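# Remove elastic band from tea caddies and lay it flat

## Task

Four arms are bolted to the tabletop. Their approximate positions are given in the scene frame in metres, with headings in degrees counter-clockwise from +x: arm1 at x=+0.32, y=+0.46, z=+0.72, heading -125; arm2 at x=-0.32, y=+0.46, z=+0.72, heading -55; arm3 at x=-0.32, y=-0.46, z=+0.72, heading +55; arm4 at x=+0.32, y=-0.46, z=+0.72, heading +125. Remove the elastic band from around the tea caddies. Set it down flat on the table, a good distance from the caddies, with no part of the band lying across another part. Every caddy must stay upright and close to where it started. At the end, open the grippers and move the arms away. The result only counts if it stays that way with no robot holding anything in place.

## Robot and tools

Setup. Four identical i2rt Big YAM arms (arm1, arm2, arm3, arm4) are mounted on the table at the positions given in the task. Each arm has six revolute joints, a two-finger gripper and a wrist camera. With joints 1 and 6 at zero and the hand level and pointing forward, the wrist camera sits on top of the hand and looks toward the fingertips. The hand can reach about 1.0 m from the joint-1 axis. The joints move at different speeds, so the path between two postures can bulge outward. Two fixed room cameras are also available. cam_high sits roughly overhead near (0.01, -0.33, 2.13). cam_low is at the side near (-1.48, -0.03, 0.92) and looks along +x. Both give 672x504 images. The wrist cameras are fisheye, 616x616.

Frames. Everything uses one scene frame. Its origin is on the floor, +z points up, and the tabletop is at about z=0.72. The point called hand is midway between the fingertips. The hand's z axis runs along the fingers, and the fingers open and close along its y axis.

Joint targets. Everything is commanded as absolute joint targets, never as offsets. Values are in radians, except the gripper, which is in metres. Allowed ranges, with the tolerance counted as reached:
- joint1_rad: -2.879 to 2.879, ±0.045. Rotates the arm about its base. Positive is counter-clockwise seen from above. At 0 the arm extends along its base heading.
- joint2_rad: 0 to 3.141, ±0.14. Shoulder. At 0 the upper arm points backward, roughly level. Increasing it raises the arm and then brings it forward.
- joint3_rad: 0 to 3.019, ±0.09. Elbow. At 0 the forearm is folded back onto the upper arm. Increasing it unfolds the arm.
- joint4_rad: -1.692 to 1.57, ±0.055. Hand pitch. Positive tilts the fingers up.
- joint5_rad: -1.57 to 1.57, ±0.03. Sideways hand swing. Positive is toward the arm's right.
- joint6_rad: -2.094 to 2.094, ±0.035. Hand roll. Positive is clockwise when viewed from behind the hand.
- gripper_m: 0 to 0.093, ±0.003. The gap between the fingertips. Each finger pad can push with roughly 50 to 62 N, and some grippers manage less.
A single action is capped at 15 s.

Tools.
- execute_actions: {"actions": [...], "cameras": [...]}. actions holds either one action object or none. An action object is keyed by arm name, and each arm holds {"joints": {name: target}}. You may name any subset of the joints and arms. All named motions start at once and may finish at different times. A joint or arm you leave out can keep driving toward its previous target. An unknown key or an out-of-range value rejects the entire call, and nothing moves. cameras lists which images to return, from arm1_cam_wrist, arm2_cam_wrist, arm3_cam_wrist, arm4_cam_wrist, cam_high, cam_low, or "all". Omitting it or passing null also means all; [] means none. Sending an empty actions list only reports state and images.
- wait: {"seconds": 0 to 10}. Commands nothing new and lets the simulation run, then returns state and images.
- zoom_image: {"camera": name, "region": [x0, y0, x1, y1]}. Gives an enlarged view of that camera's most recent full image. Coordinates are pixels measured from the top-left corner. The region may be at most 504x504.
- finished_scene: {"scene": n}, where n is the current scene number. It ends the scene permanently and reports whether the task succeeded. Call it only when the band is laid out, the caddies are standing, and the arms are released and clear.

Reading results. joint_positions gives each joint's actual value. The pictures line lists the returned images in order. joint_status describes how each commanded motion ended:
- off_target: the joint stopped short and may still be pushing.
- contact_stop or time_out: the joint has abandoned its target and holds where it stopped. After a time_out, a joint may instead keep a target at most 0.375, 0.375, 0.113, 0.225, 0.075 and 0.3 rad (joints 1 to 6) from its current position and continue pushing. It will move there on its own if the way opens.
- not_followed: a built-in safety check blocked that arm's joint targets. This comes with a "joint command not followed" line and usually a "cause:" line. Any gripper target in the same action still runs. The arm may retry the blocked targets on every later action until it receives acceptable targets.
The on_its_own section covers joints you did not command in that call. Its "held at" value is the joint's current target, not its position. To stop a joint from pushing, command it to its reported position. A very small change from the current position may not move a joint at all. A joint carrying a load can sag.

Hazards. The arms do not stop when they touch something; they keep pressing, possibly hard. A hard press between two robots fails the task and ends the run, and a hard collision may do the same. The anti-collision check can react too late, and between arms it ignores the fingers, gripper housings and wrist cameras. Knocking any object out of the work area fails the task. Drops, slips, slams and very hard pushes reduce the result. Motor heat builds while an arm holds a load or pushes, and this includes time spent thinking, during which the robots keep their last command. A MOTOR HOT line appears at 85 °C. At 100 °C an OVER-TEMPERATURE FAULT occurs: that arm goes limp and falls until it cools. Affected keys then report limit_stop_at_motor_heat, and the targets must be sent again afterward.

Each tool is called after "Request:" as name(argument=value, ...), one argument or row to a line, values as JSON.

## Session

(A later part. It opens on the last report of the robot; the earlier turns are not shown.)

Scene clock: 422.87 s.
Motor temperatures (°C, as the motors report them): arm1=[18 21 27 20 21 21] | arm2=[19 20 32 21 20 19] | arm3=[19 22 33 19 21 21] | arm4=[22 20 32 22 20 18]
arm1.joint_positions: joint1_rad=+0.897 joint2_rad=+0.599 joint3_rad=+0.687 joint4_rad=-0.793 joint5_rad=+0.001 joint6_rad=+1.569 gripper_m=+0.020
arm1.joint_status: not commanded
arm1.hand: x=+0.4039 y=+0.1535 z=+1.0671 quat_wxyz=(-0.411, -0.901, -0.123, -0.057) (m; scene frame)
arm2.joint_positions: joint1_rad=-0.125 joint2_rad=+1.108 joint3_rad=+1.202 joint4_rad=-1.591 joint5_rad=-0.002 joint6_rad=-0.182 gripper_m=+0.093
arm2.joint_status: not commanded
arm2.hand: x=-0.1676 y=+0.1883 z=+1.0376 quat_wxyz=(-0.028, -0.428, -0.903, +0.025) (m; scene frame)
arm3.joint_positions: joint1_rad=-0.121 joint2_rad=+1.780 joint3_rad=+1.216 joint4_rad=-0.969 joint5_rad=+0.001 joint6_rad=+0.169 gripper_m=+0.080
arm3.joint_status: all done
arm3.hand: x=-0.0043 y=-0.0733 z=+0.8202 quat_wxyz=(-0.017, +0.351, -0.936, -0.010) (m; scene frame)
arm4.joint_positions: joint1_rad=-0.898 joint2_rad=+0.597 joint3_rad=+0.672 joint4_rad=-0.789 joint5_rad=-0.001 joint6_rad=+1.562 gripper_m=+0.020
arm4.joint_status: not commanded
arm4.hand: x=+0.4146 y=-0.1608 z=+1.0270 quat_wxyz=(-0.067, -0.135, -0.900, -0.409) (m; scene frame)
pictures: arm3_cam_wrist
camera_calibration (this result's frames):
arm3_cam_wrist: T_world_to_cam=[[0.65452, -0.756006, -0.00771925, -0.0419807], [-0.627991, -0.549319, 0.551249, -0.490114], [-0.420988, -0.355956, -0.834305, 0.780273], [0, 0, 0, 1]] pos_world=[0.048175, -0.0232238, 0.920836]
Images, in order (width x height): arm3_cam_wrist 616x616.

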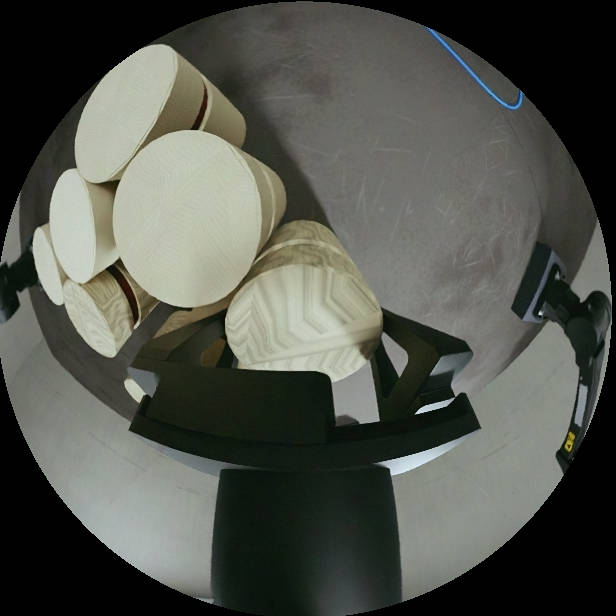

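Request:
execute_actions(
  actions=[
    {"arm3":{"joints":{"joint1_rad":-0.085,"joint2_rad":1.74,"joint3_rad":1.18,"joint4_rad":-0.95}},"arm2":{"joints":{"joint6_rad":1.18,"joint1_rad":-0.14}}},
  ],
  cameras=[],
)

Request:
execute_actions(
  actions=[
    {"arm3":{"joints":{"gripper_m":0.087}}},
  ],
  cameras=[],
)

Request:
execute_actions(
  actions=[
    {"arm3":{"joints":{"joint2_rad":1.66,"joint3_rad":1.285,"joint4_rad":-1.13}}},
  ],
  cameras=[],
)

Request:
execute_actions(
  actions=[
    {"arm3":{"joints":{"joint1_rad":-0.3,"joint2_rad":0.7,"joint3_rad":0.9,"joint4_rad":-1.2}},"arm2":{"joints":{"joint2_rad":1.551,"joint3_rad":1.195,"joint4_rad":-1.195}}},
  ],
  cameras=["arm2_cam_wrist","cam_high"],
)

Scene clock: 435.53 s.
Motor temperatures (°C, as the motors report them): arm1=[18 21 27 20 21 21] | arm2=[19 20 32 21 20 19] | arm3=[19 23 32 19 21 21] | arm4=[22 20 32 22 20 18]
arm1.joint_positions: joint1_rad=+0.897 joint2_rad=+0.599 joint3_rad=+0.687 joint4_rad=-0.793 joint5_rad=+0.001 joint6_rad=+1.569 gripper_m=+0.020
arm1.joint_status: not commanded
arm1.hand: x=+0.4039 y=+0.1535 z=+1.0671 quat_wxyz=(-0.411, -0.901, -0.123, -0.057) (m; scene frame)
arm2.joint_positions: joint1_rad=-0.131 joint2_rad=+1.108 joint3_rad=+1.202 joint4_rad=-1.591 joint5_rad=-0.002 joint6_rad=+1.162 gripper_m=+0.093
arm2.joint_status: all done
arm2.hand: x=-0.1692 y=+0.1874 z=+1.0376 quat_wxyz=(-0.037, -0.899, -0.437, +0.002) (m; scene frame)
arm3.joint_positions: joint1_rad=-0.095 joint2_rad=+1.758 joint3_rad=+1.182 joint4_rad=-0.959 joint5_rad=+0.002 joint6_rad=+0.169 gripper_m=+0.080
arm3.joint_status: all done
arm3.hand: x=-0.0211 y=-0.0739 z=+0.8197 quat_wxyz=(-0.016, +0.364, -0.931, -0.009) (m; scene frame)
arm4.joint_positions: joint1_rad=-0.898 joint2_rad=+0.597 joint3_rad=+0.672 joint4_rad=-0.789 joint5_rad=-0.001 joint6_rad=+1.562 gripper_m=+0.020
arm4.joint_status: not commanded
arm4.hand: x=+0.4146 y=-0.1608 z=+1.0270 quat_wxyz=(-0.067, -0.135, -0.900, -0.409) (m; scene frame)
pictures: none
No camera images: the call's "cameras" was empty. Leave "cameras" out to get every camera's image.

Scene clock: 435.97 s.
Motor temperatures (°C, as the motors report them): arm1=[18 21 27 20 21 21] | arm2=[19 20 32 21 20 19] | arm3=[19 23 32 19 21 21] | arm4=[22 20 32 22 20 18]
arm1.joint_positions: joint1_rad=+0.897 joint2_rad=+0.599 joint3_rad=+0.687 joint4_rad=-0.793 joint5_rad=+0.001 joint6_rad=+1.569 gripper_m=+0.020
arm1.joint_status: not commanded
arm1.hand: x=+0.4039 y=+0.1535 z=+1.0671 quat_wxyz=(-0.411, -0.901, -0.123, -0.057) (m; scene frame)
arm2.joint_positions: joint1_rad=-0.131 joint2_rad=+1.108 joint3_rad=+1.202 joint4_rad=-1.591 joint5_rad=-0.002 joint6_rad=+1.162 gripper_m=+0.093
arm2.joint_status: not commanded
arm2.hand: x=-0.1692 y=+0.1874 z=+1.0376 quat_wxyz=(-0.037, -0.899, -0.437, +0.002) (m; scene frame)
arm3.joint_positions: joint1_rad=-0.095 joint2_rad=+1.757 joint3_rad=+1.182 joint4_rad=-0.959 joint5_rad=+0.002 joint6_rad=+0.169 gripper_m=+0.087
arm3.joint_status: all done
arm3.hand: x=-0.0210 y=-0.0738 z=+0.8200 quat_wxyz=(-0.016, +0.364, -0.931, -0.009) (m; scene frame)
arm4.joint_positions: joint1_rad=-0.898 joint2_rad=+0.597 joint3_rad=+0.672 joint4_rad=-0.789 joint5_rad=-0.001 joint6_rad=+1.562 gripper_m=+0.020
arm4.joint_status: not commanded
arm4.hand: x=+0.4146 y=-0.1608 z=+1.0270 quat_wxyz=(-0.067, -0.135, -0.900, -0.409) (m; scene frame)
pictures: none
No camera images: the call's "cameras" was empty. Leave "cameras" out to get every camera's image.

Scene clock: 437.00 s.
Motor temperatures (°C, as the motors report them): arm1=[18 21 27 20 21 21] | arm2=[19 20 32 21 20 19] | arm3=[19 23 32 19 21 21] | arm4=[22 20 32 22 20 18]
arm1.joint_positions: joint1_rad=+0.897 joint2_rad=+0.599 joint3_rad=+0.687 joint4_rad=-0.793 joint5_rad=+0.001 joint6_rad=+1.569 gripper_m=+0.020
arm1.joint_status: not commanded
arm1.hand: x=+0.4039 y=+0.1535 z=+1.0671 quat_wxyz=(-0.411, -0.901, -0.123, -0.057) (m; scene frame)
arm2.joint_positions: joint1_rad=-0.131 joint2_rad=+1.108 joint3_rad=+1.202 joint4_rad=-1.591 joint5_rad=-0.002 joint6_rad=+1.162 gripper_m=+0.093
arm2.joint_status: not commanded
arm2.hand: x=-0.1692 y=+0.1874 z=+1.0376 quat_wxyz=(-0.037, -0.899, -0.437, +0.002) (m; scene frame)
arm3.joint_positions: joint1_rad=-0.095 joint2_rad=+1.654 joint3_rad=+1.261 joint4_rad=-1.117 joint5_rad=+0.002 joint6_rad=+0.169 gripper_m=+0.087
arm3.joint_status: all done
arm3.hand: x=-0.0209 y=-0.0738 z=+0.8935 quat_wxyz=(-0.026, +0.364, -0.931, -0.015) (m; scene frame)
arm4.joint_positions: joint1_rad=-0.898 joint2_rad=+0.597 joint3_rad=+0.672 joint4_rad=-0.789 joint5_rad=-0.001 joint6_rad=+1.562 gripper_m=+0.020
arm4.joint_status: not commanded
arm4.hand: x=+0.4146 y=-0.1608 z=+1.0270 quat_wxyz=(-0.067, -0.135, -0.900, -0.409) (m; scene frame)
pictures: none
No camera images: the call's "cameras" was empty. Leave "cameras" out to get every camera's image.

Scene clock: 438.53 s.
Motor temperatures (°C, as the motors report them): arm1=[18 21 27 20 21 21] | arm2=[19 20 32 21 20 19] | arm3=[19 23 32 19 21 21] | arm4=[22 20 32 22 20 18]
arm1.joint_positions: joint1_rad=+0.897 joint2_rad=+0.599 joint3_rad=+0.687 joint4_rad=-0.793 joint5_rad=+0.001 joint6_rad=+1.569 gripper_m=+0.020
arm1.joint_status: not commanded
arm1.hand: x=+0.4039 y=+0.1535 z=+1.0671 quat_wxyz=(-0.411, -0.901, -0.123, -0.057) (m; scene frame)
arm2.joint_positions: joint1_rad=-0.131 joint2_rad=+1.565 joint3_rad=+1.195 joint4_rad=-1.206 joint5_rad=-0.002 joint6_rad=+1.164 gripper_m=+0.093
arm2.joint_status: all done
arm2.hand: x=-0.1085 y=+0.0716 z=+0.8730 quat_wxyz=(+0.002, -0.900, -0.436, +0.004) (m; scene frame)
arm3.joint_positions: joint1_rad=-0.311 joint2_rad=+0.699 joint3_rad=+0.902 joint4_rad=-1.190 joint5_rad=+0.002 joint6_rad=+0.167 gripper_m=+0.087
arm3.joint_status: all done
arm3.hand: x=-0.1009 y=-0.2777 z=+1.0809 quat_wxyz=(-0.261, +0.251, -0.924, -0.120) (m; scene frame)
arm4.joint_positions: joint1_rad=-0.898 joint2_rad=+0.597 joint3_rad=+0.672 joint4_rad=-0.789 joint5_rad=-0.001 joint6_rad=+1.562 gripper_m=+0.020
arm4.joint_status: not commanded
arm4.hand: x=+0.4146 y=-0.1608 z=+1.0270 quat_wxyz=(-0.067, -0.135, -0.900, -0.409) (m; scene frame)
pictures: arm2_cam_wrist, cam_high
camera_calibration (this result's frames):
arm2_cam_wrist: T_world_to_cam=[[-0.789093, 0.61427, 0.00219449, -0.132318], [0.502222, 0.643091, 0.578107, -0.489569], [0.353702, 0.457282, -0.815958, 0.846755], [0, 0, 0, 1]] pos_world=[-0.158038, 0.00891059, 0.97423]
Images, in order (width x height): arm2_cam_wrist 616x616, cam_high 672x504.

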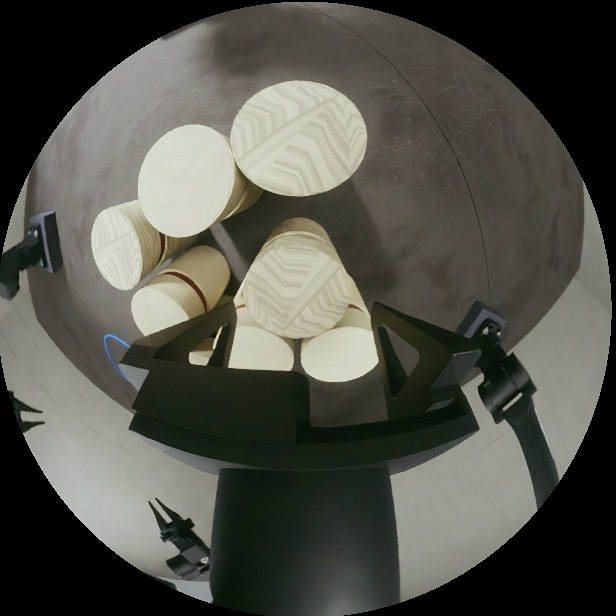

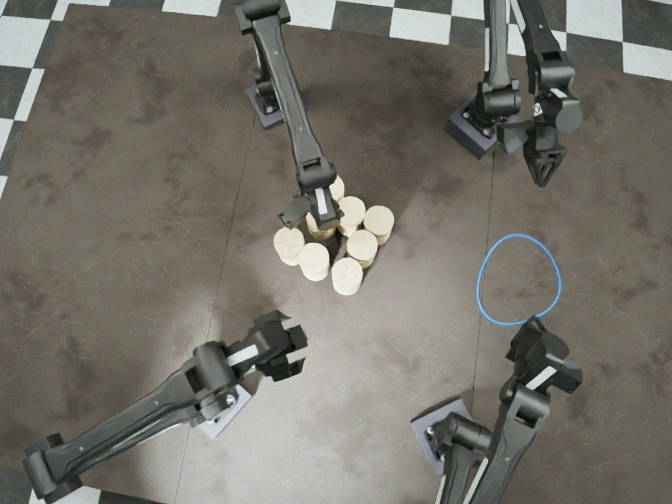

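Request:
execute_actions(
  actions=[
    {"arm2":{"joints":{"joint1_rad":-0.108,"joint2_rad":1.637,"joint3_rad":1.123,"joint4_rad":-1.045}}},
  ],
  cameras=["arm2_cam_wrist"],
)

Request:
execute_actions(
  actions=[
    {"arm2":{"joints":{"gripper_m":0.078}}},
  ],
  cameras=["arm2_cam_wrist"],
)

Scene clock: 448.53 s.
Motor temperatures (°C, as the motors report them): arm1=[18 21 27 20 21 21] | arm2=[19 21 31 21 20 19] | arm3=[19 22 33 19 21 21] | arm4=[22 20 32 22 20 18]
arm1.joint_positions: joint1_rad=+0.897 joint2_rad=+0.599 joint3_rad=+0.687 joint4_rad=-0.793 joint5_rad=+0.001 joint6_rad=+1.569 gripper_m=+0.020
arm1.joint_status: not commanded
arm1.hand: x=+0.4039 y=+0.1535 z=+1.0671 quat_wxyz=(-0.411, -0.901, -0.123, -0.057) (m; scene frame)
arm2.joint_positions: joint1_rad=-0.114 joint2_rad=+1.644 joint3_rad=+1.126 joint4_rad=-1.055 joint5_rad=-0.002 joint6_rad=+1.164 gripper_m=+0.093
arm2.joint_status: all done
arm2.hand: x=-0.0991 y=+0.0697 z=+0.8157 quat_wxyz=(+0.001, -0.896, -0.444, +0.004) (m; scene frame)
arm3.joint_positions: joint1_rad=-0.311 joint2_rad=+0.699 joint3_rad=+0.902 joint4_rad=-1.190 joint5_rad=+0.002 joint6_rad=+0.167 gripper_m=+0.087
arm3.joint_status: not commanded
arm3.hand: x=-0.1009 y=-0.2777 z=+1.0809 quat_wxyz=(-0.261, +0.251, -0.924, -0.120) (m; scene frame)
arm4.joint_positions: joint1_rad=-0.898 joint2_rad=+0.597 joint3_rad=+0.672 joint4_rad=-0.789 joint5_rad=-0.001 joint6_rad=+1.562 gripper_m=+0.020
arm4.joint_status: not commanded
arm4.hand: x=+0.4146 y=-0.1608 z=+1.0270 quat_wxyz=(-0.067, -0.135, -0.900, -0.409) (m; scene frame)
pictures: arm2_cam_wrist
camera_calibration (this result's frames):
arm2_cam_wrist: T_world_to_cam=[[-0.799767, 0.600311, -0.0000819116, -0.121879], [0.490144, 0.653076, 0.577278, -0.461095], [0.3466, 0.461648, -0.816548, 0.797027], [0, 0, 0, 1]] pos_world=[-0.147721, 0.0063494, 0.916981]
Images, in order (width x height): arm2_cam_wrist 616x616.

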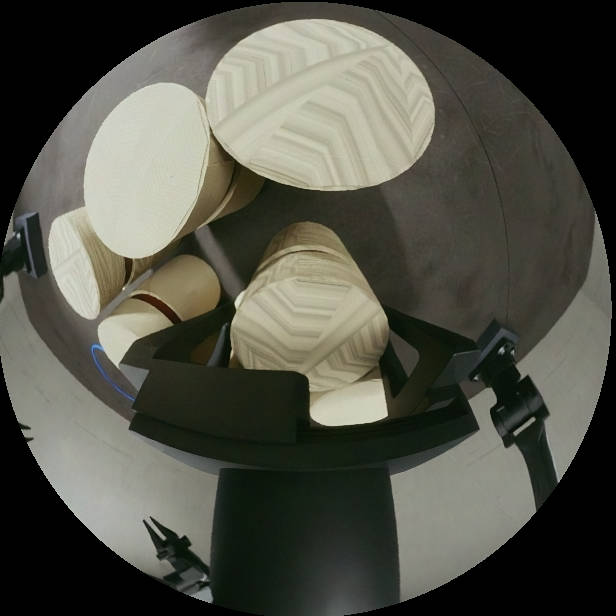

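Scene clock: 449.00 s.
Motor temperatures (°C, as the motors report them): arm1=[18 21 27 20 21 21] | arm2=[19 21 31 21 20 19] | arm3=[19 22 33 19 21 21] | arm4=[22 20 32 22 20 18]
arm1.joint_positions: joint1_rad=+0.897 joint2_rad=+0.599 joint3_rad=+0.687 joint4_rad=-0.793 joint5_rad=+0.001 joint6_rad=+1.569 gripper_m=+0.020
arm1.joint_status: not commanded
arm1.hand: x=+0.4039 y=+0.1535 z=+1.0671 quat_wxyz=(-0.411, -0.901, -0.123, -0.057) (m; scene frame)
arm2.joint_positions: joint1_rad=-0.114 joint2_rad=+1.644 joint3_rad=+1.126 joint4_rad=-1.055 joint5_rad=+0.000 joint6_rad=+1.164 gripper_m=+0.080
arm2.joint_status: all done
arm2.hand: x=-0.0994 y=+0.0694 z=+0.8157 quat_wxyz=(+0.000, -0.896, -0.444, +0.005) (m; scene frame)
arm3.joint_positions: joint1_rad=-0.311 joint2_rad=+0.699 joint3_rad=+0.902 joint4_rad=-1.190 joint5_rad=+0.002 joint6_rad=+0.167 gripper_m=+0.087
arm3.joint_status: not commanded
arm3.hand: x=-0.1009 y=-0.2777 z=+1.0809 quat_wxyz=(-0.261, +0.251, -0.924, -0.120) (m; scene frame)
arm4.joint_positions: joint1_rad=-0.898 joint2_rad=+0.597 joint3_rad=+0.672 joint4_rad=-0.789 joint5_rad=-0.001 joint6_rad=+1.562 gripper_m=+0.020
arm4.joint_status: not commanded
arm4.hand: x=+0.4146 y=-0.1608 z=+1.0270 quat_wxyz=(-0.067, -0.135, -0.900, -0.409) (m; scene frame)
pictures: arm2_cam_wrist
camera_calibration (this result's frames):
arm2_cam_wrist: T_world_to_cam=[[-0.799771, 0.600305, 0.000488373, -0.122416], [0.49118, 0.653919, 0.57544, -0.459228], [0.34512, 0.46046, -0.817844, 0.798252], [0, 0, 0, 1]] pos_world=[-0.147834, 0.0062218, 0.917164]
Images, in order (width x height): arm2_cam_wrist 616x616.

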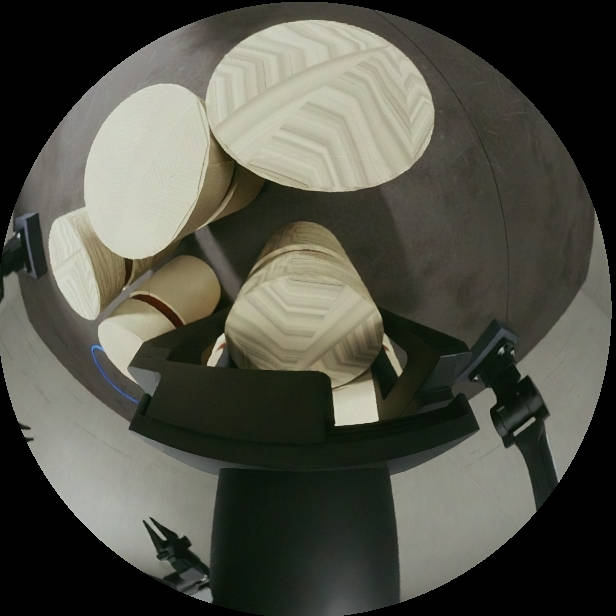

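Request:
execute_actions(
  actions=[
    {"arm2":{"joints":{"joint1_rad":-0.215}}},
  ],
  cameras=[],
)

Request:
execute_actions(
  actions=[
    {"arm2":{"joints":{"gripper_m":0.093}}},
  ],
  cameras=[],
)

Request:
execute_actions(
  actions=[
    {"arm2":{"joints":{"joint2_rad":1.55,"joint3_rad":1.235,"joint4_rad":-1.22}}},
  ],
  cameras=[],
)

Request:
execute_actions(
  actions=[
    {"arm2":{"joints":{"joint1_rad":-0.005,"joint2_rad":1.42,"joint3_rad":1.046,"joint4_rad":-1.18,"joint6_rad":0.39}}},
  ],
  cameras=["arm2_cam_wrist","cam_high"],
)

Scene clock: 465.23 s.
Motor temperatures (°C, as the motors report them): arm1=[18 21 28 20 21 21] | arm2=[19 21 31 21 20 19] | arm3=[19 21 33 19 21 21] | arm4=[22 20 33 22 19 18]
arm1.joint_positions: joint1_rad=+0.897 joint2_rad=+0.599 joint3_rad=+0.687 joint4_rad=-0.793 joint5_rad=+0.001 joint6_rad=+1.569 gripper_m=+0.020
arm1.joint_status: not commanded
arm1.hand: x=+0.4039 y=+0.1535 z=+1.0671 quat_wxyz=(-0.411, -0.901, -0.123, -0.057) (m; scene frame)
arm2.joint_positions: joint1_rad=-0.223 joint2_rad=+1.644 joint3_rad=+1.126 joint4_rad=-1.055 joint5_rad=+0.000 joint6_rad=+1.164 gripper_m=+0.080
arm2.joint_status: all done
arm2.hand: x=-0.1434 y=+0.0477 z=+0.8161 quat_wxyz=(+0.000, -0.919, -0.395, +0.005) (m; scene frame)
arm3.joint_positions: joint1_rad=-0.311 joint2_rad=+0.699 joint3_rad=+0.902 joint4_rad=-1.190 joint5_rad=+0.002 joint6_rad=+0.167 gripper_m=+0.087
arm3.joint_status: not commanded
arm3.hand: x=-0.1009 y=-0.2777 z=+1.0809 quat_wxyz=(-0.261, +0.251, -0.924, -0.120) (m; scene frame)
arm4.joint_positions: joint1_rad=-0.898 joint2_rad=+0.597 joint3_rad=+0.672 joint4_rad=-0.789 joint5_rad=-0.001 joint6_rad=+1.562 gripper_m=+0.020
arm4.joint_status: not commanded
arm4.hand: x=+0.4146 y=-0.1608 z=+1.0270 quat_wxyz=(-0.067, -0.135, -0.900, -0.409) (m; scene frame)
pictures: none
No camera images: the call's "cameras" was empty. Leave "cameras" out to get every camera's image.

Scene clock: 465.70 s.
Motor temperatures (°C, as the motors report them): arm1=[18 21 28 20 21 21] | arm2=[19 21 31 21 20 19] | arm3=[19 21 33 19 21 21] | arm4=[22 20 33 22 19 18]
arm1.joint_positions: joint1_rad=+0.897 joint2_rad=+0.599 joint3_rad=+0.687 joint4_rad=-0.793 joint5_rad=+0.001 joint6_rad=+1.569 gripper_m=+0.020
arm1.joint_status: not commanded
arm1.hand: x=+0.4039 y=+0.1535 z=+1.0671 quat_wxyz=(-0.411, -0.901, -0.123, -0.057) (m; scene frame)
arm2.joint_positions: joint1_rad=-0.223 joint2_rad=+1.644 joint3_rad=+1.126 joint4_rad=-1.055 joint5_rad=+0.000 joint6_rad=+1.164 gripper_m=+0.093
arm2.joint_status: all done
arm2.hand: x=-0.1434 y=+0.0477 z=+0.8161 quat_wxyz=(+0.000, -0.919, -0.394, +0.005) (m; scene frame)
arm3.joint_positions: joint1_rad=-0.311 joint2_rad=+0.699 joint3_rad=+0.902 joint4_rad=-1.190 joint5_rad=+0.002 joint6_rad=+0.167 gripper_m=+0.087
arm3.joint_status: not commanded
arm3.hand: x=-0.1009 y=-0.2777 z=+1.0809 quat_wxyz=(-0.261, +0.251, -0.924, -0.120) (m; scene frame)
arm4.joint_positions: joint1_rad=-0.898 joint2_rad=+0.597 joint3_rad=+0.672 joint4_rad=-0.789 joint5_rad=-0.001 joint6_rad=+1.562 gripper_m=+0.020
arm4.joint_status: not commanded
arm4.hand: x=+0.4146 y=-0.1608 z=+1.0270 quat_wxyz=(-0.067, -0.135, -0.900, -0.409) (m; scene frame)
pictures: none
No camera images: the call's "cameras" was empty. Leave "cameras" out to get every camera's image.

Scene clock: 466.63 s.
Motor temperatures (°C, as the motors report them): arm1=[18 21 28 20 21 21] | arm2=[19 22 31 21 20 19] | arm3=[19 21 33 19 21 21] | arm4=[22 20 33 22 19 18]
arm1.joint_positions: joint1_rad=+0.897 joint2_rad=+0.599 joint3_rad=+0.687 joint4_rad=-0.793 joint5_rad=+0.001 joint6_rad=+1.569 gripper_m=+0.020
arm1.joint_status: not commanded
arm1.hand: x=+0.4039 y=+0.1535 z=+1.0671 quat_wxyz=(-0.411, -0.901, -0.123, -0.057) (m; scene frame)
arm2.joint_positions: joint1_rad=-0.223 joint2_rad=+1.545 joint3_rad=+1.193 joint4_rad=-1.210 joint5_rad=+0.000 joint6_rad=+1.164 gripper_m=+0.093
arm2.joint_status: all done
arm2.hand: x=-0.1460 y=+0.0554 z=+0.8815 quat_wxyz=(-0.006, -0.919, -0.394, +0.005) (m; scene frame)
arm3.joint_positions: joint1_rad=-0.311 joint2_rad=+0.699 joint3_rad=+0.902 joint4_rad=-1.190 joint5_rad=+0.002 joint6_rad=+0.167 gripper_m=+0.087
arm3.joint_status: not commanded
arm3.hand: x=-0.1009 y=-0.2777 z=+1.0809 quat_wxyz=(-0.261, +0.251, -0.924, -0.120) (m; scene frame)
arm4.joint_positions: joint1_rad=-0.898 joint2_rad=+0.597 joint3_rad=+0.672 joint4_rad=-0.789 joint5_rad=-0.001 joint6_rad=+1.562 gripper_m=+0.020
arm4.joint_status: not commanded
arm4.hand: x=+0.4146 y=-0.1608 z=+1.0270 quat_wxyz=(-0.067, -0.135, -0.900, -0.409) (m; scene frame)
pictures: none
No camera images: the call's "cameras" was empty. Leave "cameras" out to get every camera's image.

Scene clock: 468.37 s.
Motor temperatures (°C, as the motors report them): arm1=[18 21 28 20 21 21] | arm2=[19 21 31 21 20 19] | arm3=[19 21 33 19 21 21] | arm4=[22 20 33 22 19 18]
arm1.joint_positions: joint1_rad=+0.897 joint2_rad=+0.599 joint3_rad=+0.687 joint4_rad=-0.793 joint5_rad=+0.001 joint6_rad=+1.569 gripper_m=+0.020
arm1.joint_status: not commanded
arm1.hand: x=+0.4039 y=+0.1535 z=+1.0671 quat_wxyz=(-0.411, -0.901, -0.123, -0.057) (m; scene frame)
arm2.joint_positions: joint1_rad=+0.003 joint2_rad=+1.416 joint3_rad=+1.054 joint4_rad=-1.186 joint5_rad=+0.000 joint6_rad=+0.408 gripper_m=+0.093
arm2.joint_status: all done
arm2.hand: x=-0.0875 y=+0.1428 z=+0.8810 quat_wxyz=(-0.010, -0.624, -0.781, +0.008) (m; scene frame)
arm3.joint_positions: joint1_rad=-0.311 joint2_rad=+0.699 joint3_rad=+0.902 joint4_rad=-1.190 joint5_rad=+0.002 joint6_rad=+0.167 gripper_m=+0.087
arm3.joint_status: not commanded
arm3.hand: x=-0.1009 y=-0.2777 z=+1.0809 quat_wxyz=(-0.261, +0.251, -0.924, -0.120) (m; scene frame)
arm4.joint_positions: joint1_rad=-0.898 joint2_rad=+0.597 joint3_rad=+0.672 joint4_rad=-0.789 joint5_rad=-0.001 joint6_rad=+1.562 gripper_m=+0.020
arm4.joint_status: not commanded
arm4.hand: x=+0.4146 y=-0.1608 z=+1.0270 quat_wxyz=(-0.067, -0.135, -0.900, -0.409) (m; scene frame)
pictures: arm2_cam_wrist, cam_high
camera_calibration (this result's frames):
arm2_cam_wrist: T_world_to_cam=[[-0.973935, -0.226784, -0.0044499, -0.0497195], [-0.189982, 0.804855, 0.562241, -0.62022], [-0.123926, 0.548432, -0.826961, 0.768253], [0, 0, 0, 1]] pos_world=[-0.0710478, 0.0665766, 0.983807]
Images, in order (width x height): arm2_cam_wrist 616x616, cam_high 672x504.

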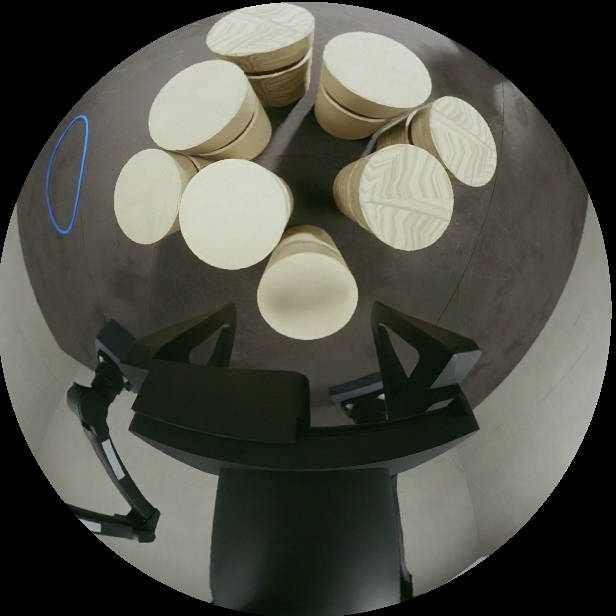

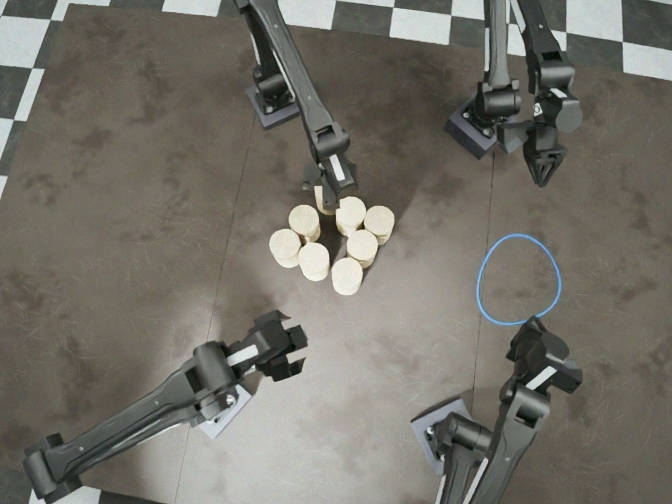

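Request:
execute_actions(
  actions=[
    {"arm2":{"joints":{"joint2_rad":1.457,"joint3_rad":0.913,"joint4_rad":-0.995}}},
  ],
  cameras=["arm2_cam_wrist"],
)

Request:
execute_actions(
  actions=[
    {"arm2":{"joints":{"gripper_m":0.078}}},
  ],
  cameras=["arm2_cam_wrist"],
)

Scene clock: 474.90 s.
Motor temperatures (°C, as the motors report them): arm1=[18 21 28 20 21 21] | arm2=[19 21 31 21 20 19] | arm3=[19 21 33 19 21 21] | arm4=[22 20 33 22 19 18]
arm1.joint_positions: joint1_rad=+0.897 joint2_rad=+0.599 joint3_rad=+0.687 joint4_rad=-0.793 joint5_rad=+0.001 joint6_rad=+1.569 gripper_m=+0.020
arm1.joint_status: not commanded
arm1.hand: x=+0.4039 y=+0.1535 z=+1.0671 quat_wxyz=(-0.411, -0.901, -0.123, -0.057) (m; scene frame)
arm2.joint_positions: joint1_rad=+0.003 joint2_rad=+1.459 joint3_rad=+0.913 joint4_rad=-1.006 joint5_rad=+0.000 joint6_rad=+0.407 gripper_m=+0.093
arm2.joint_status: all done
arm2.hand: x=-0.0968 y=+0.1546 z=+0.8175 quat_wxyz=(-0.008, -0.624, -0.781, +0.007) (m; scene frame)
arm3.joint_positions: joint1_rad=-0.311 joint2_rad=+0.699 joint3_rad=+0.902 joint4_rad=-1.190 joint5_rad=+0.002 joint6_rad=+0.167 gripper_m=+0.087
arm3.joint_status: not commanded
arm3.hand: x=-0.1009 y=-0.2777 z=+1.0809 quat_wxyz=(-0.261, +0.251, -0.924, -0.120) (m; scene frame)
arm4.joint_positions: joint1_rad=-0.898 joint2_rad=+0.597 joint3_rad=+0.672 joint4_rad=-0.789 joint5_rad=-0.001 joint6_rad=+1.562 gripper_m=+0.020
arm4.joint_status: not commanded
arm4.hand: x=+0.4146 y=-0.1608 z=+1.0270 quat_wxyz=(-0.067, -0.135, -0.900, -0.409) (m; scene frame)
pictures: arm2_cam_wrist
camera_calibration (this result's frames):
arm2_cam_wrist: T_world_to_cam=[[-0.973775, -0.227489, -0.00344317, -0.0571137], [-0.189598, 0.803027, 0.564978, -0.597711], [-0.125761, 0.550814, -0.825099, 0.70602], [0, 0, 0, 1]] pos_world=[-0.0801503, 0.0780997, 0.920033]
Images, in order (width x height): arm2_cam_wrist 616x616.

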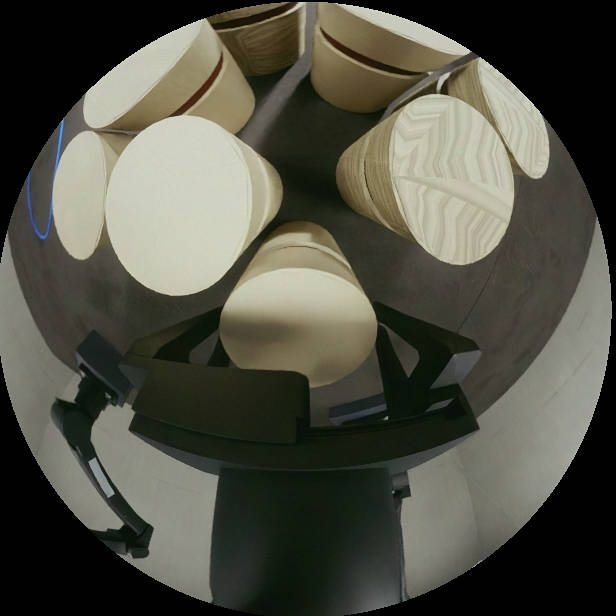

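Scene clock: 475.37 s.
Motor temperatures (°C, as the motors report them): arm1=[18 21 28 20 21 21] | arm2=[19 21 31 21 20 19] | arm3=[19 21 33 19 21 21] | arm4=[22 20 33 22 19 18]
arm1.joint_positions: joint1_rad=+0.897 joint2_rad=+0.599 joint3_rad=+0.687 joint4_rad=-0.793 joint5_rad=+0.001 joint6_rad=+1.569 gripper_m=+0.020
arm1.joint_status: not commanded
arm1.hand: x=+0.4039 y=+0.1535 z=+1.0671 quat_wxyz=(-0.411, -0.901, -0.123, -0.057) (m; scene frame)
arm2.joint_positions: joint1_rad=+0.003 joint2_rad=+1.459 joint3_rad=+0.913 joint4_rad=-1.006 joint5_rad=-0.001 joint6_rad=+0.407 gripper_m=+0.080
arm2.joint_status: all done
arm2.hand: x=-0.0966 y=+0.1545 z=+0.8175 quat_wxyz=(-0.008, -0.624, -0.782, +0.007) (m; scene frame)
arm3.joint_positions: joint1_rad=-0.311 joint2_rad=+0.699 joint3_rad=+0.902 joint4_rad=-1.190 joint5_rad=+0.002 joint6_rad=+0.167 gripper_m=+0.087
arm3.joint_status: not commanded
arm3.hand: x=-0.1009 y=-0.2777 z=+1.0809 quat_wxyz=(-0.261, +0.251, -0.924, -0.120) (m; scene frame)
arm4.joint_positions: joint1_rad=-0.898 joint2_rad=+0.597 joint3_rad=+0.672 joint4_rad=-0.789 joint5_rad=-0.001 joint6_rad=+1.562 gripper_m=+0.020
arm4.joint_status: not commanded
arm4.hand: x=+0.4146 y=-0.1608 z=+1.0270 quat_wxyz=(-0.067, -0.135, -0.900, -0.409) (m; scene frame)
pictures: arm2_cam_wrist
camera_calibration (this result's frames):
arm2_cam_wrist: T_world_to_cam=[[-0.973681, -0.227877, -0.00408357, -0.0563877], [-0.190339, 0.803174, 0.56452, -0.597311], [-0.125361, 0.55044, -0.825409, 0.706455], [0, 0, 0, 1]] pos_world=[-0.0800333, 0.0780337, 0.920079]
Images, in order (width x height): arm2_cam_wrist 616x616.

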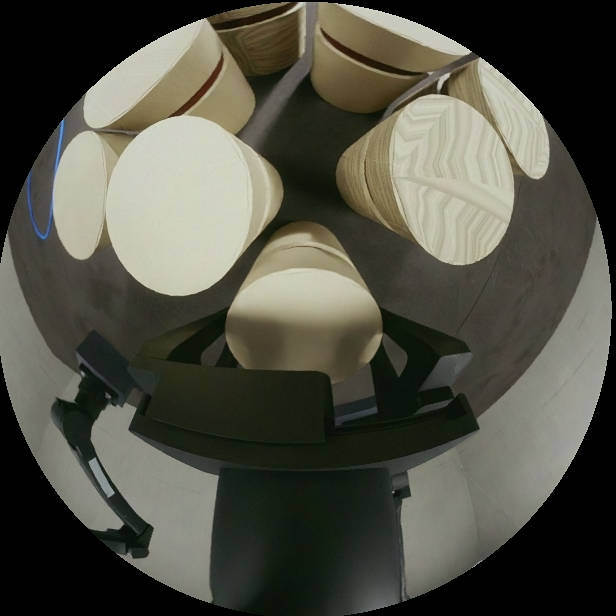

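Request:
execute_actions(
  actions=[
    {"arm2":{"joints":{"joint1_rad":-0.052,"joint4_rad":-0.975}}},
  ],
  cameras=[],
)

Request:
execute_actions(
  actions=[
    {"arm2":{"joints":{"gripper_m":0.09}}},
  ],
  cameras=[],
)

Request:
execute_actions(
  actions=[
    {"arm2":{"joints":{"joint2_rad":1.37,"joint3_rad":1.04,"joint4_rad":-1.17}}},
  ],
  cameras=[],
)

Request:
execute_actions(
  actions=[
    {"arm2":{"joints":{"joint2_rad":0.6,"joint3_rad":0.9}}},
  ],
  cameras=["cam_high","cam_low"],
)

Request:
zoom_image(
  camera="cam_high",
  region=[250,160,430,320],
)

Scene clock: 485.10 s.
Motor temperatures (°C, as the motors report them): arm1=[18 21 28 20 21 21] | arm2=[19 21 31 21 20 19] | arm3=[19 21 34 19 21 21] | arm4=[22 20 33 22 19 18]
arm1.joint_positions: joint1_rad=+0.897 joint2_rad=+0.599 joint3_rad=+0.687 joint4_rad=-0.793 joint5_rad=+0.001 joint6_rad=+1.569 gripper_m=+0.020
arm1.joint_status: not commanded
arm1.hand: x=+0.4039 y=+0.1535 z=+1.0671 quat_wxyz=(-0.411, -0.901, -0.123, -0.057) (m; scene frame)
arm2.joint_positions: joint1_rad=-0.050 joint2_rad=+1.459 joint3_rad=+0.913 joint4_rad=-0.988 joint5_rad=-0.001 joint6_rad=+0.407 gripper_m=+0.080
arm2.joint_status: all done
arm2.hand: x=-0.1109 y=+0.1396 z=+0.8178 quat_wxyz=(-0.017, -0.644, -0.765, +0.010) (m; scene frame)
arm3.joint_positions: joint1_rad=-0.311 joint2_rad=+0.699 joint3_rad=+0.902 joint4_rad=-1.190 joint5_rad=+0.002 joint6_rad=+0.167 gripper_m=+0.087
arm3.joint_status: not commanded
arm3.hand: x=-0.1009 y=-0.2777 z=+1.0809 quat_wxyz=(-0.261, +0.251, -0.924, -0.120) (m; scene frame)
arm4.joint_positions: joint1_rad=-0.898 joint2_rad=+0.597 joint3_rad=+0.672 joint4_rad=-0.789 joint5_rad=-0.001 joint6_rad=+1.562 gripper_m=+0.020
arm4.joint_status: not commanded
arm4.hand: x=+0.4146 y=-0.1608 z=+1.0270 quat_wxyz=(-0.067, -0.135, -0.900, -0.409) (m; scene frame)
pictures: none
No camera images: the call's "cameras" was empty. Leave "cameras" out to get every camera's image.

Scene clock: 485.53 s.
Motor temperatures (°C, as the motors report them): arm1=[18 21 28 20 21 21] | arm2=[19 21 31 21 20 19] | arm3=[19 21 34 19 21 21] | arm4=[22 20 33 22 19 18]
arm1.joint_positions: joint1_rad=+0.897 joint2_rad=+0.599 joint3_rad=+0.687 joint4_rad=-0.793 joint5_rad=+0.001 joint6_rad=+1.569 gripper_m=+0.020
arm1.joint_status: not commanded
arm1.hand: x=+0.4039 y=+0.1535 z=+1.0671 quat_wxyz=(-0.411, -0.901, -0.123, -0.057) (m; scene frame)
arm2.joint_positions: joint1_rad=-0.050 joint2_rad=+1.459 joint3_rad=+0.913 joint4_rad=-0.987 joint5_rad=-0.001 joint6_rad=+0.407 gripper_m=+0.090
arm2.joint_status: all done
arm2.hand: x=-0.1107 y=+0.1393 z=+0.8179 quat_wxyz=(-0.017, -0.644, -0.765, +0.010) (m; scene frame)
arm3.joint_positions: joint1_rad=-0.311 joint2_rad=+0.699 joint3_rad=+0.902 joint4_rad=-1.190 joint5_rad=+0.002 joint6_rad=+0.167 gripper_m=+0.087
arm3.joint_status: not commanded
arm3.hand: x=-0.1009 y=-0.2777 z=+1.0809 quat_wxyz=(-0.261, +0.251, -0.924, -0.120) (m; scene frame)
arm4.joint_positions: joint1_rad=-0.898 joint2_rad=+0.597 joint3_rad=+0.672 joint4_rad=-0.789 joint5_rad=-0.001 joint6_rad=+1.562 gripper_m=+0.020
arm4.joint_status: not commanded
arm4.hand: x=+0.4146 y=-0.1608 z=+1.0270 quat_wxyz=(-0.067, -0.135, -0.900, -0.409) (m; scene frame)
pictures: none
No camera images: the call's "cameras" was empty. Leave "cameras" out to get every camera's image.

Scene clock: 486.47 s.
Motor temperatures (°C, as the motors report them): arm1=[18 21 28 20 21 21] | arm2=[19 21 31 21 20 19] | arm3=[19 21 34 19 21 21] | arm4=[22 20 33 22 19 18]
arm1.joint_positions: joint1_rad=+0.897 joint2_rad=+0.599 joint3_rad=+0.687 joint4_rad=-0.793 joint5_rad=+0.001 joint6_rad=+1.569 gripper_m=+0.020
arm1.joint_status: not commanded
arm1.hand: x=+0.4039 y=+0.1535 z=+1.0671 quat_wxyz=(-0.411, -0.901, -0.123, -0.057) (m; scene frame)
arm2.joint_positions: joint1_rad=-0.050 joint2_rad=+1.366 joint3_rad=+1.000 joint4_rad=-1.160 joint5_rad=-0.001 joint6_rad=+0.407 gripper_m=+0.090
arm2.joint_status: all done
arm2.hand: x=-0.1125 y=+0.1432 z=+0.8797 quat_wxyz=(-0.020, -0.644, -0.765, +0.011) (m; scene frame)
arm3.joint_positions: joint1_rad=-0.311 joint2_rad=+0.699 joint3_rad=+0.902 joint4_rad=-1.190 joint5_rad=+0.002 joint6_rad=+0.167 gripper_m=+0.087
arm3.joint_status: not commanded
arm3.hand: x=-0.1009 y=-0.2777 z=+1.0809 quat_wxyz=(-0.261, +0.251, -0.924, -0.120) (m; scene frame)
arm4.joint_positions: joint1_rad=-0.898 joint2_rad=+0.597 joint3_rad=+0.672 joint4_rad=-0.789 joint5_rad=-0.001 joint6_rad=+1.562 gripper_m=+0.020
arm4.joint_status: not commanded
arm4.hand: x=+0.4146 y=-0.1608 z=+1.0270 quat_wxyz=(-0.067, -0.135, -0.900, -0.409) (m; scene frame)
pictures: none
No camera images: the call's "cameras" was empty. Leave "cameras" out to get every camera's image.

Scene clock: 487.77 s.
Motor temperatures (°C, as the motors report them): arm1=[18 21 28 20 21 21] | arm2=[19 21 31 21 20 19] | arm3=[19 21 34 19 21 21] | arm4=[22 20 33 22 19 18]
arm1.joint_positions: joint1_rad=+0.897 joint2_rad=+0.599 joint3_rad=+0.687 joint4_rad=-0.793 joint5_rad=+0.001 joint6_rad=+1.569 gripper_m=+0.020
arm1.joint_status: not commanded
arm1.hand: x=+0.4039 y=+0.1535 z=+1.0671 quat_wxyz=(-0.411, -0.901, -0.123, -0.057) (m; scene frame)
arm2.joint_positions: joint1_rad=-0.050 joint2_rad=+0.596 joint3_rad=+0.900 joint4_rad=-1.164 joint5_rad=-0.001 joint6_rad=+0.406 gripper_m=+0.090
arm2.joint_status: all done
arm2.hand: x=-0.1694 y=+0.2343 z=+1.0743 quat_wxyz=(-0.332, -0.602, -0.718, +0.105) (m; scene frame)
arm3.joint_positions: joint1_rad=-0.311 joint2_rad=+0.699 joint3_rad=+0.902 joint4_rad=-1.190 joint5_rad=+0.002 joint6_rad=+0.167 gripper_m=+0.087
arm3.joint_status: not commanded
arm3.hand: x=-0.1009 y=-0.2777 z=+1.0809 quat_wxyz=(-0.261, +0.251, -0.924, -0.120) (m; scene frame)
arm4.joint_positions: joint1_rad=-0.898 joint2_rad=+0.597 joint3_rad=+0.672 joint4_rad=-0.789 joint5_rad=-0.001 joint6_rad=+1.562 gripper_m=+0.020
arm4.joint_status: not commanded
arm4.hand: x=+0.4146 y=-0.1608 z=+1.0270 quat_wxyz=(-0.067, -0.135, -0.900, -0.409) (m; scene frame)
pictures: cam_high, cam_low
Images, in order (width x height): cam_high 672x504, cam_low 672x504.

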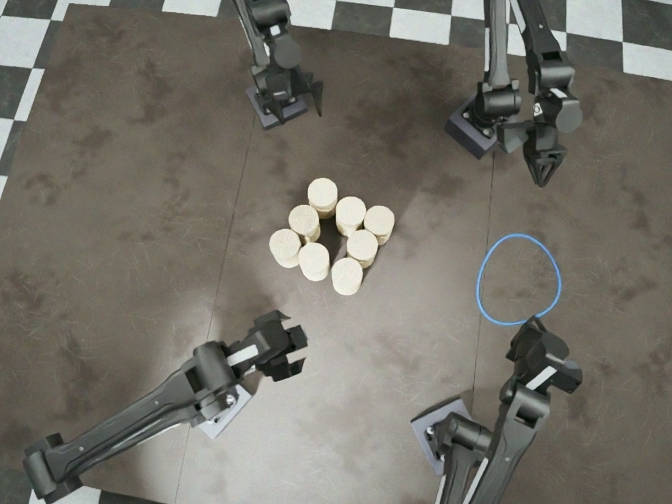

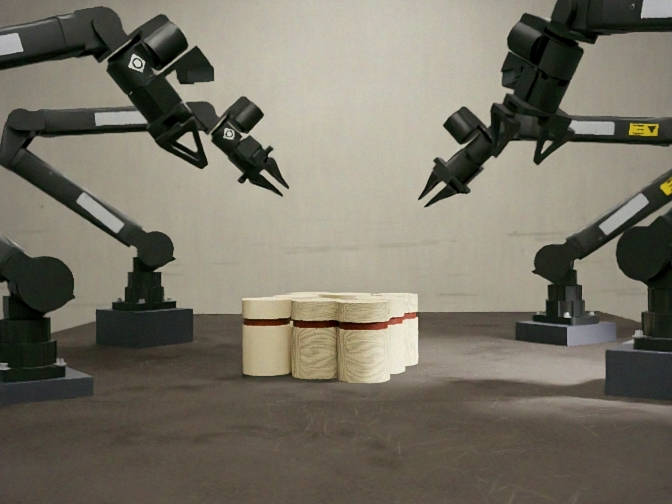

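Region (250, 160, 430, 320) of cam_high's 672x504 image, scaled by 2.800, with more detail than that image has.

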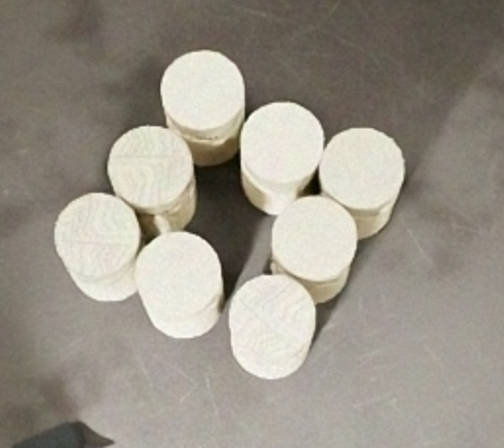

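Request:
execute_actions(
  actions=[],
  cameras=["cam_high"],
)

Scene clock: 491.50 s.
Motor temperatures (°C, as the motors report them): arm1=[18 21 28 20 21 21] | arm2=[19 21 31 21 20 19] | arm3=[19 21 34 19 21 21] | arm4=[22 20 33 22 19 18]
arm1.joint_positions: joint1_rad=+0.897 joint2_rad=+0.599 joint3_rad=+0.687 joint4_rad=-0.793 joint5_rad=+0.001 joint6_rad=+1.569 gripper_m=+0.020
arm1.joint_status: not commanded
arm1.hand: x=+0.4039 y=+0.1535 z=+1.0671 quat_wxyz=(-0.411, -0.901, -0.123, -0.057) (m; scene frame)
arm2.joint_positions: joint1_rad=-0.050 joint2_rad=+0.596 joint3_rad=+0.900 joint4_rad=-1.164 joint5_rad=-0.001 joint6_rad=+0.406 gripper_m=+0.090
arm2.joint_status: all done
arm2.hand: x=-0.1694 y=+0.2343 z=+1.0743 quat_wxyz=(-0.332, -0.602, -0.718, +0.105) (m; scene frame)
arm3.joint_positions: joint1_rad=-0.311 joint2_rad=+0.699 joint3_rad=+0.902 joint4_rad=-1.190 joint5_rad=+0.002 joint6_rad=+0.167 gripper_m=+0.087
arm3.joint_status: not commanded
arm3.hand: x=-0.1009 y=-0.2777 z=+1.0809 quat_wxyz=(-0.261, +0.251, -0.924, -0.120) (m; scene frame)
arm4.joint_positions: joint1_rad=-0.898 joint2_rad=+0.597 joint3_rad=+0.672 joint4_rad=-0.789 joint5_rad=-0.001 joint6_rad=+1.562 gripper_m=+0.020
arm4.joint_status: not commanded
arm4.hand: x=+0.4146 y=-0.1608 z=+1.0270 quat_wxyz=(-0.067, -0.135, -0.900, -0.409) (m; scene frame)
pictures: cam_high
Images, in order (width x height): cam_high 672x504.

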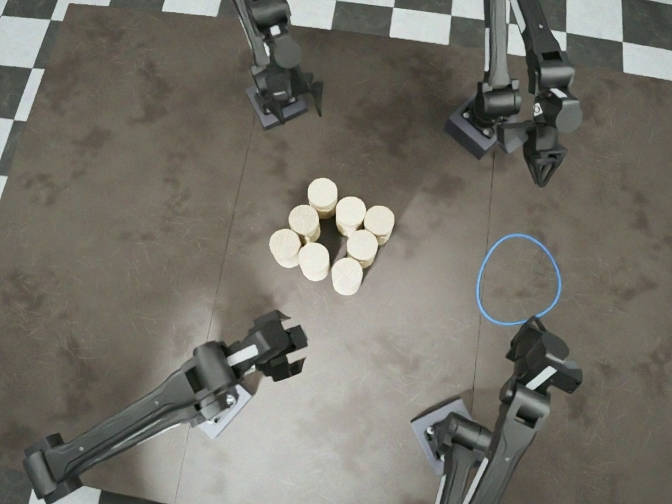

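Request:
finished_scene(
  scene=2,
)

The scene is finished: the task was done.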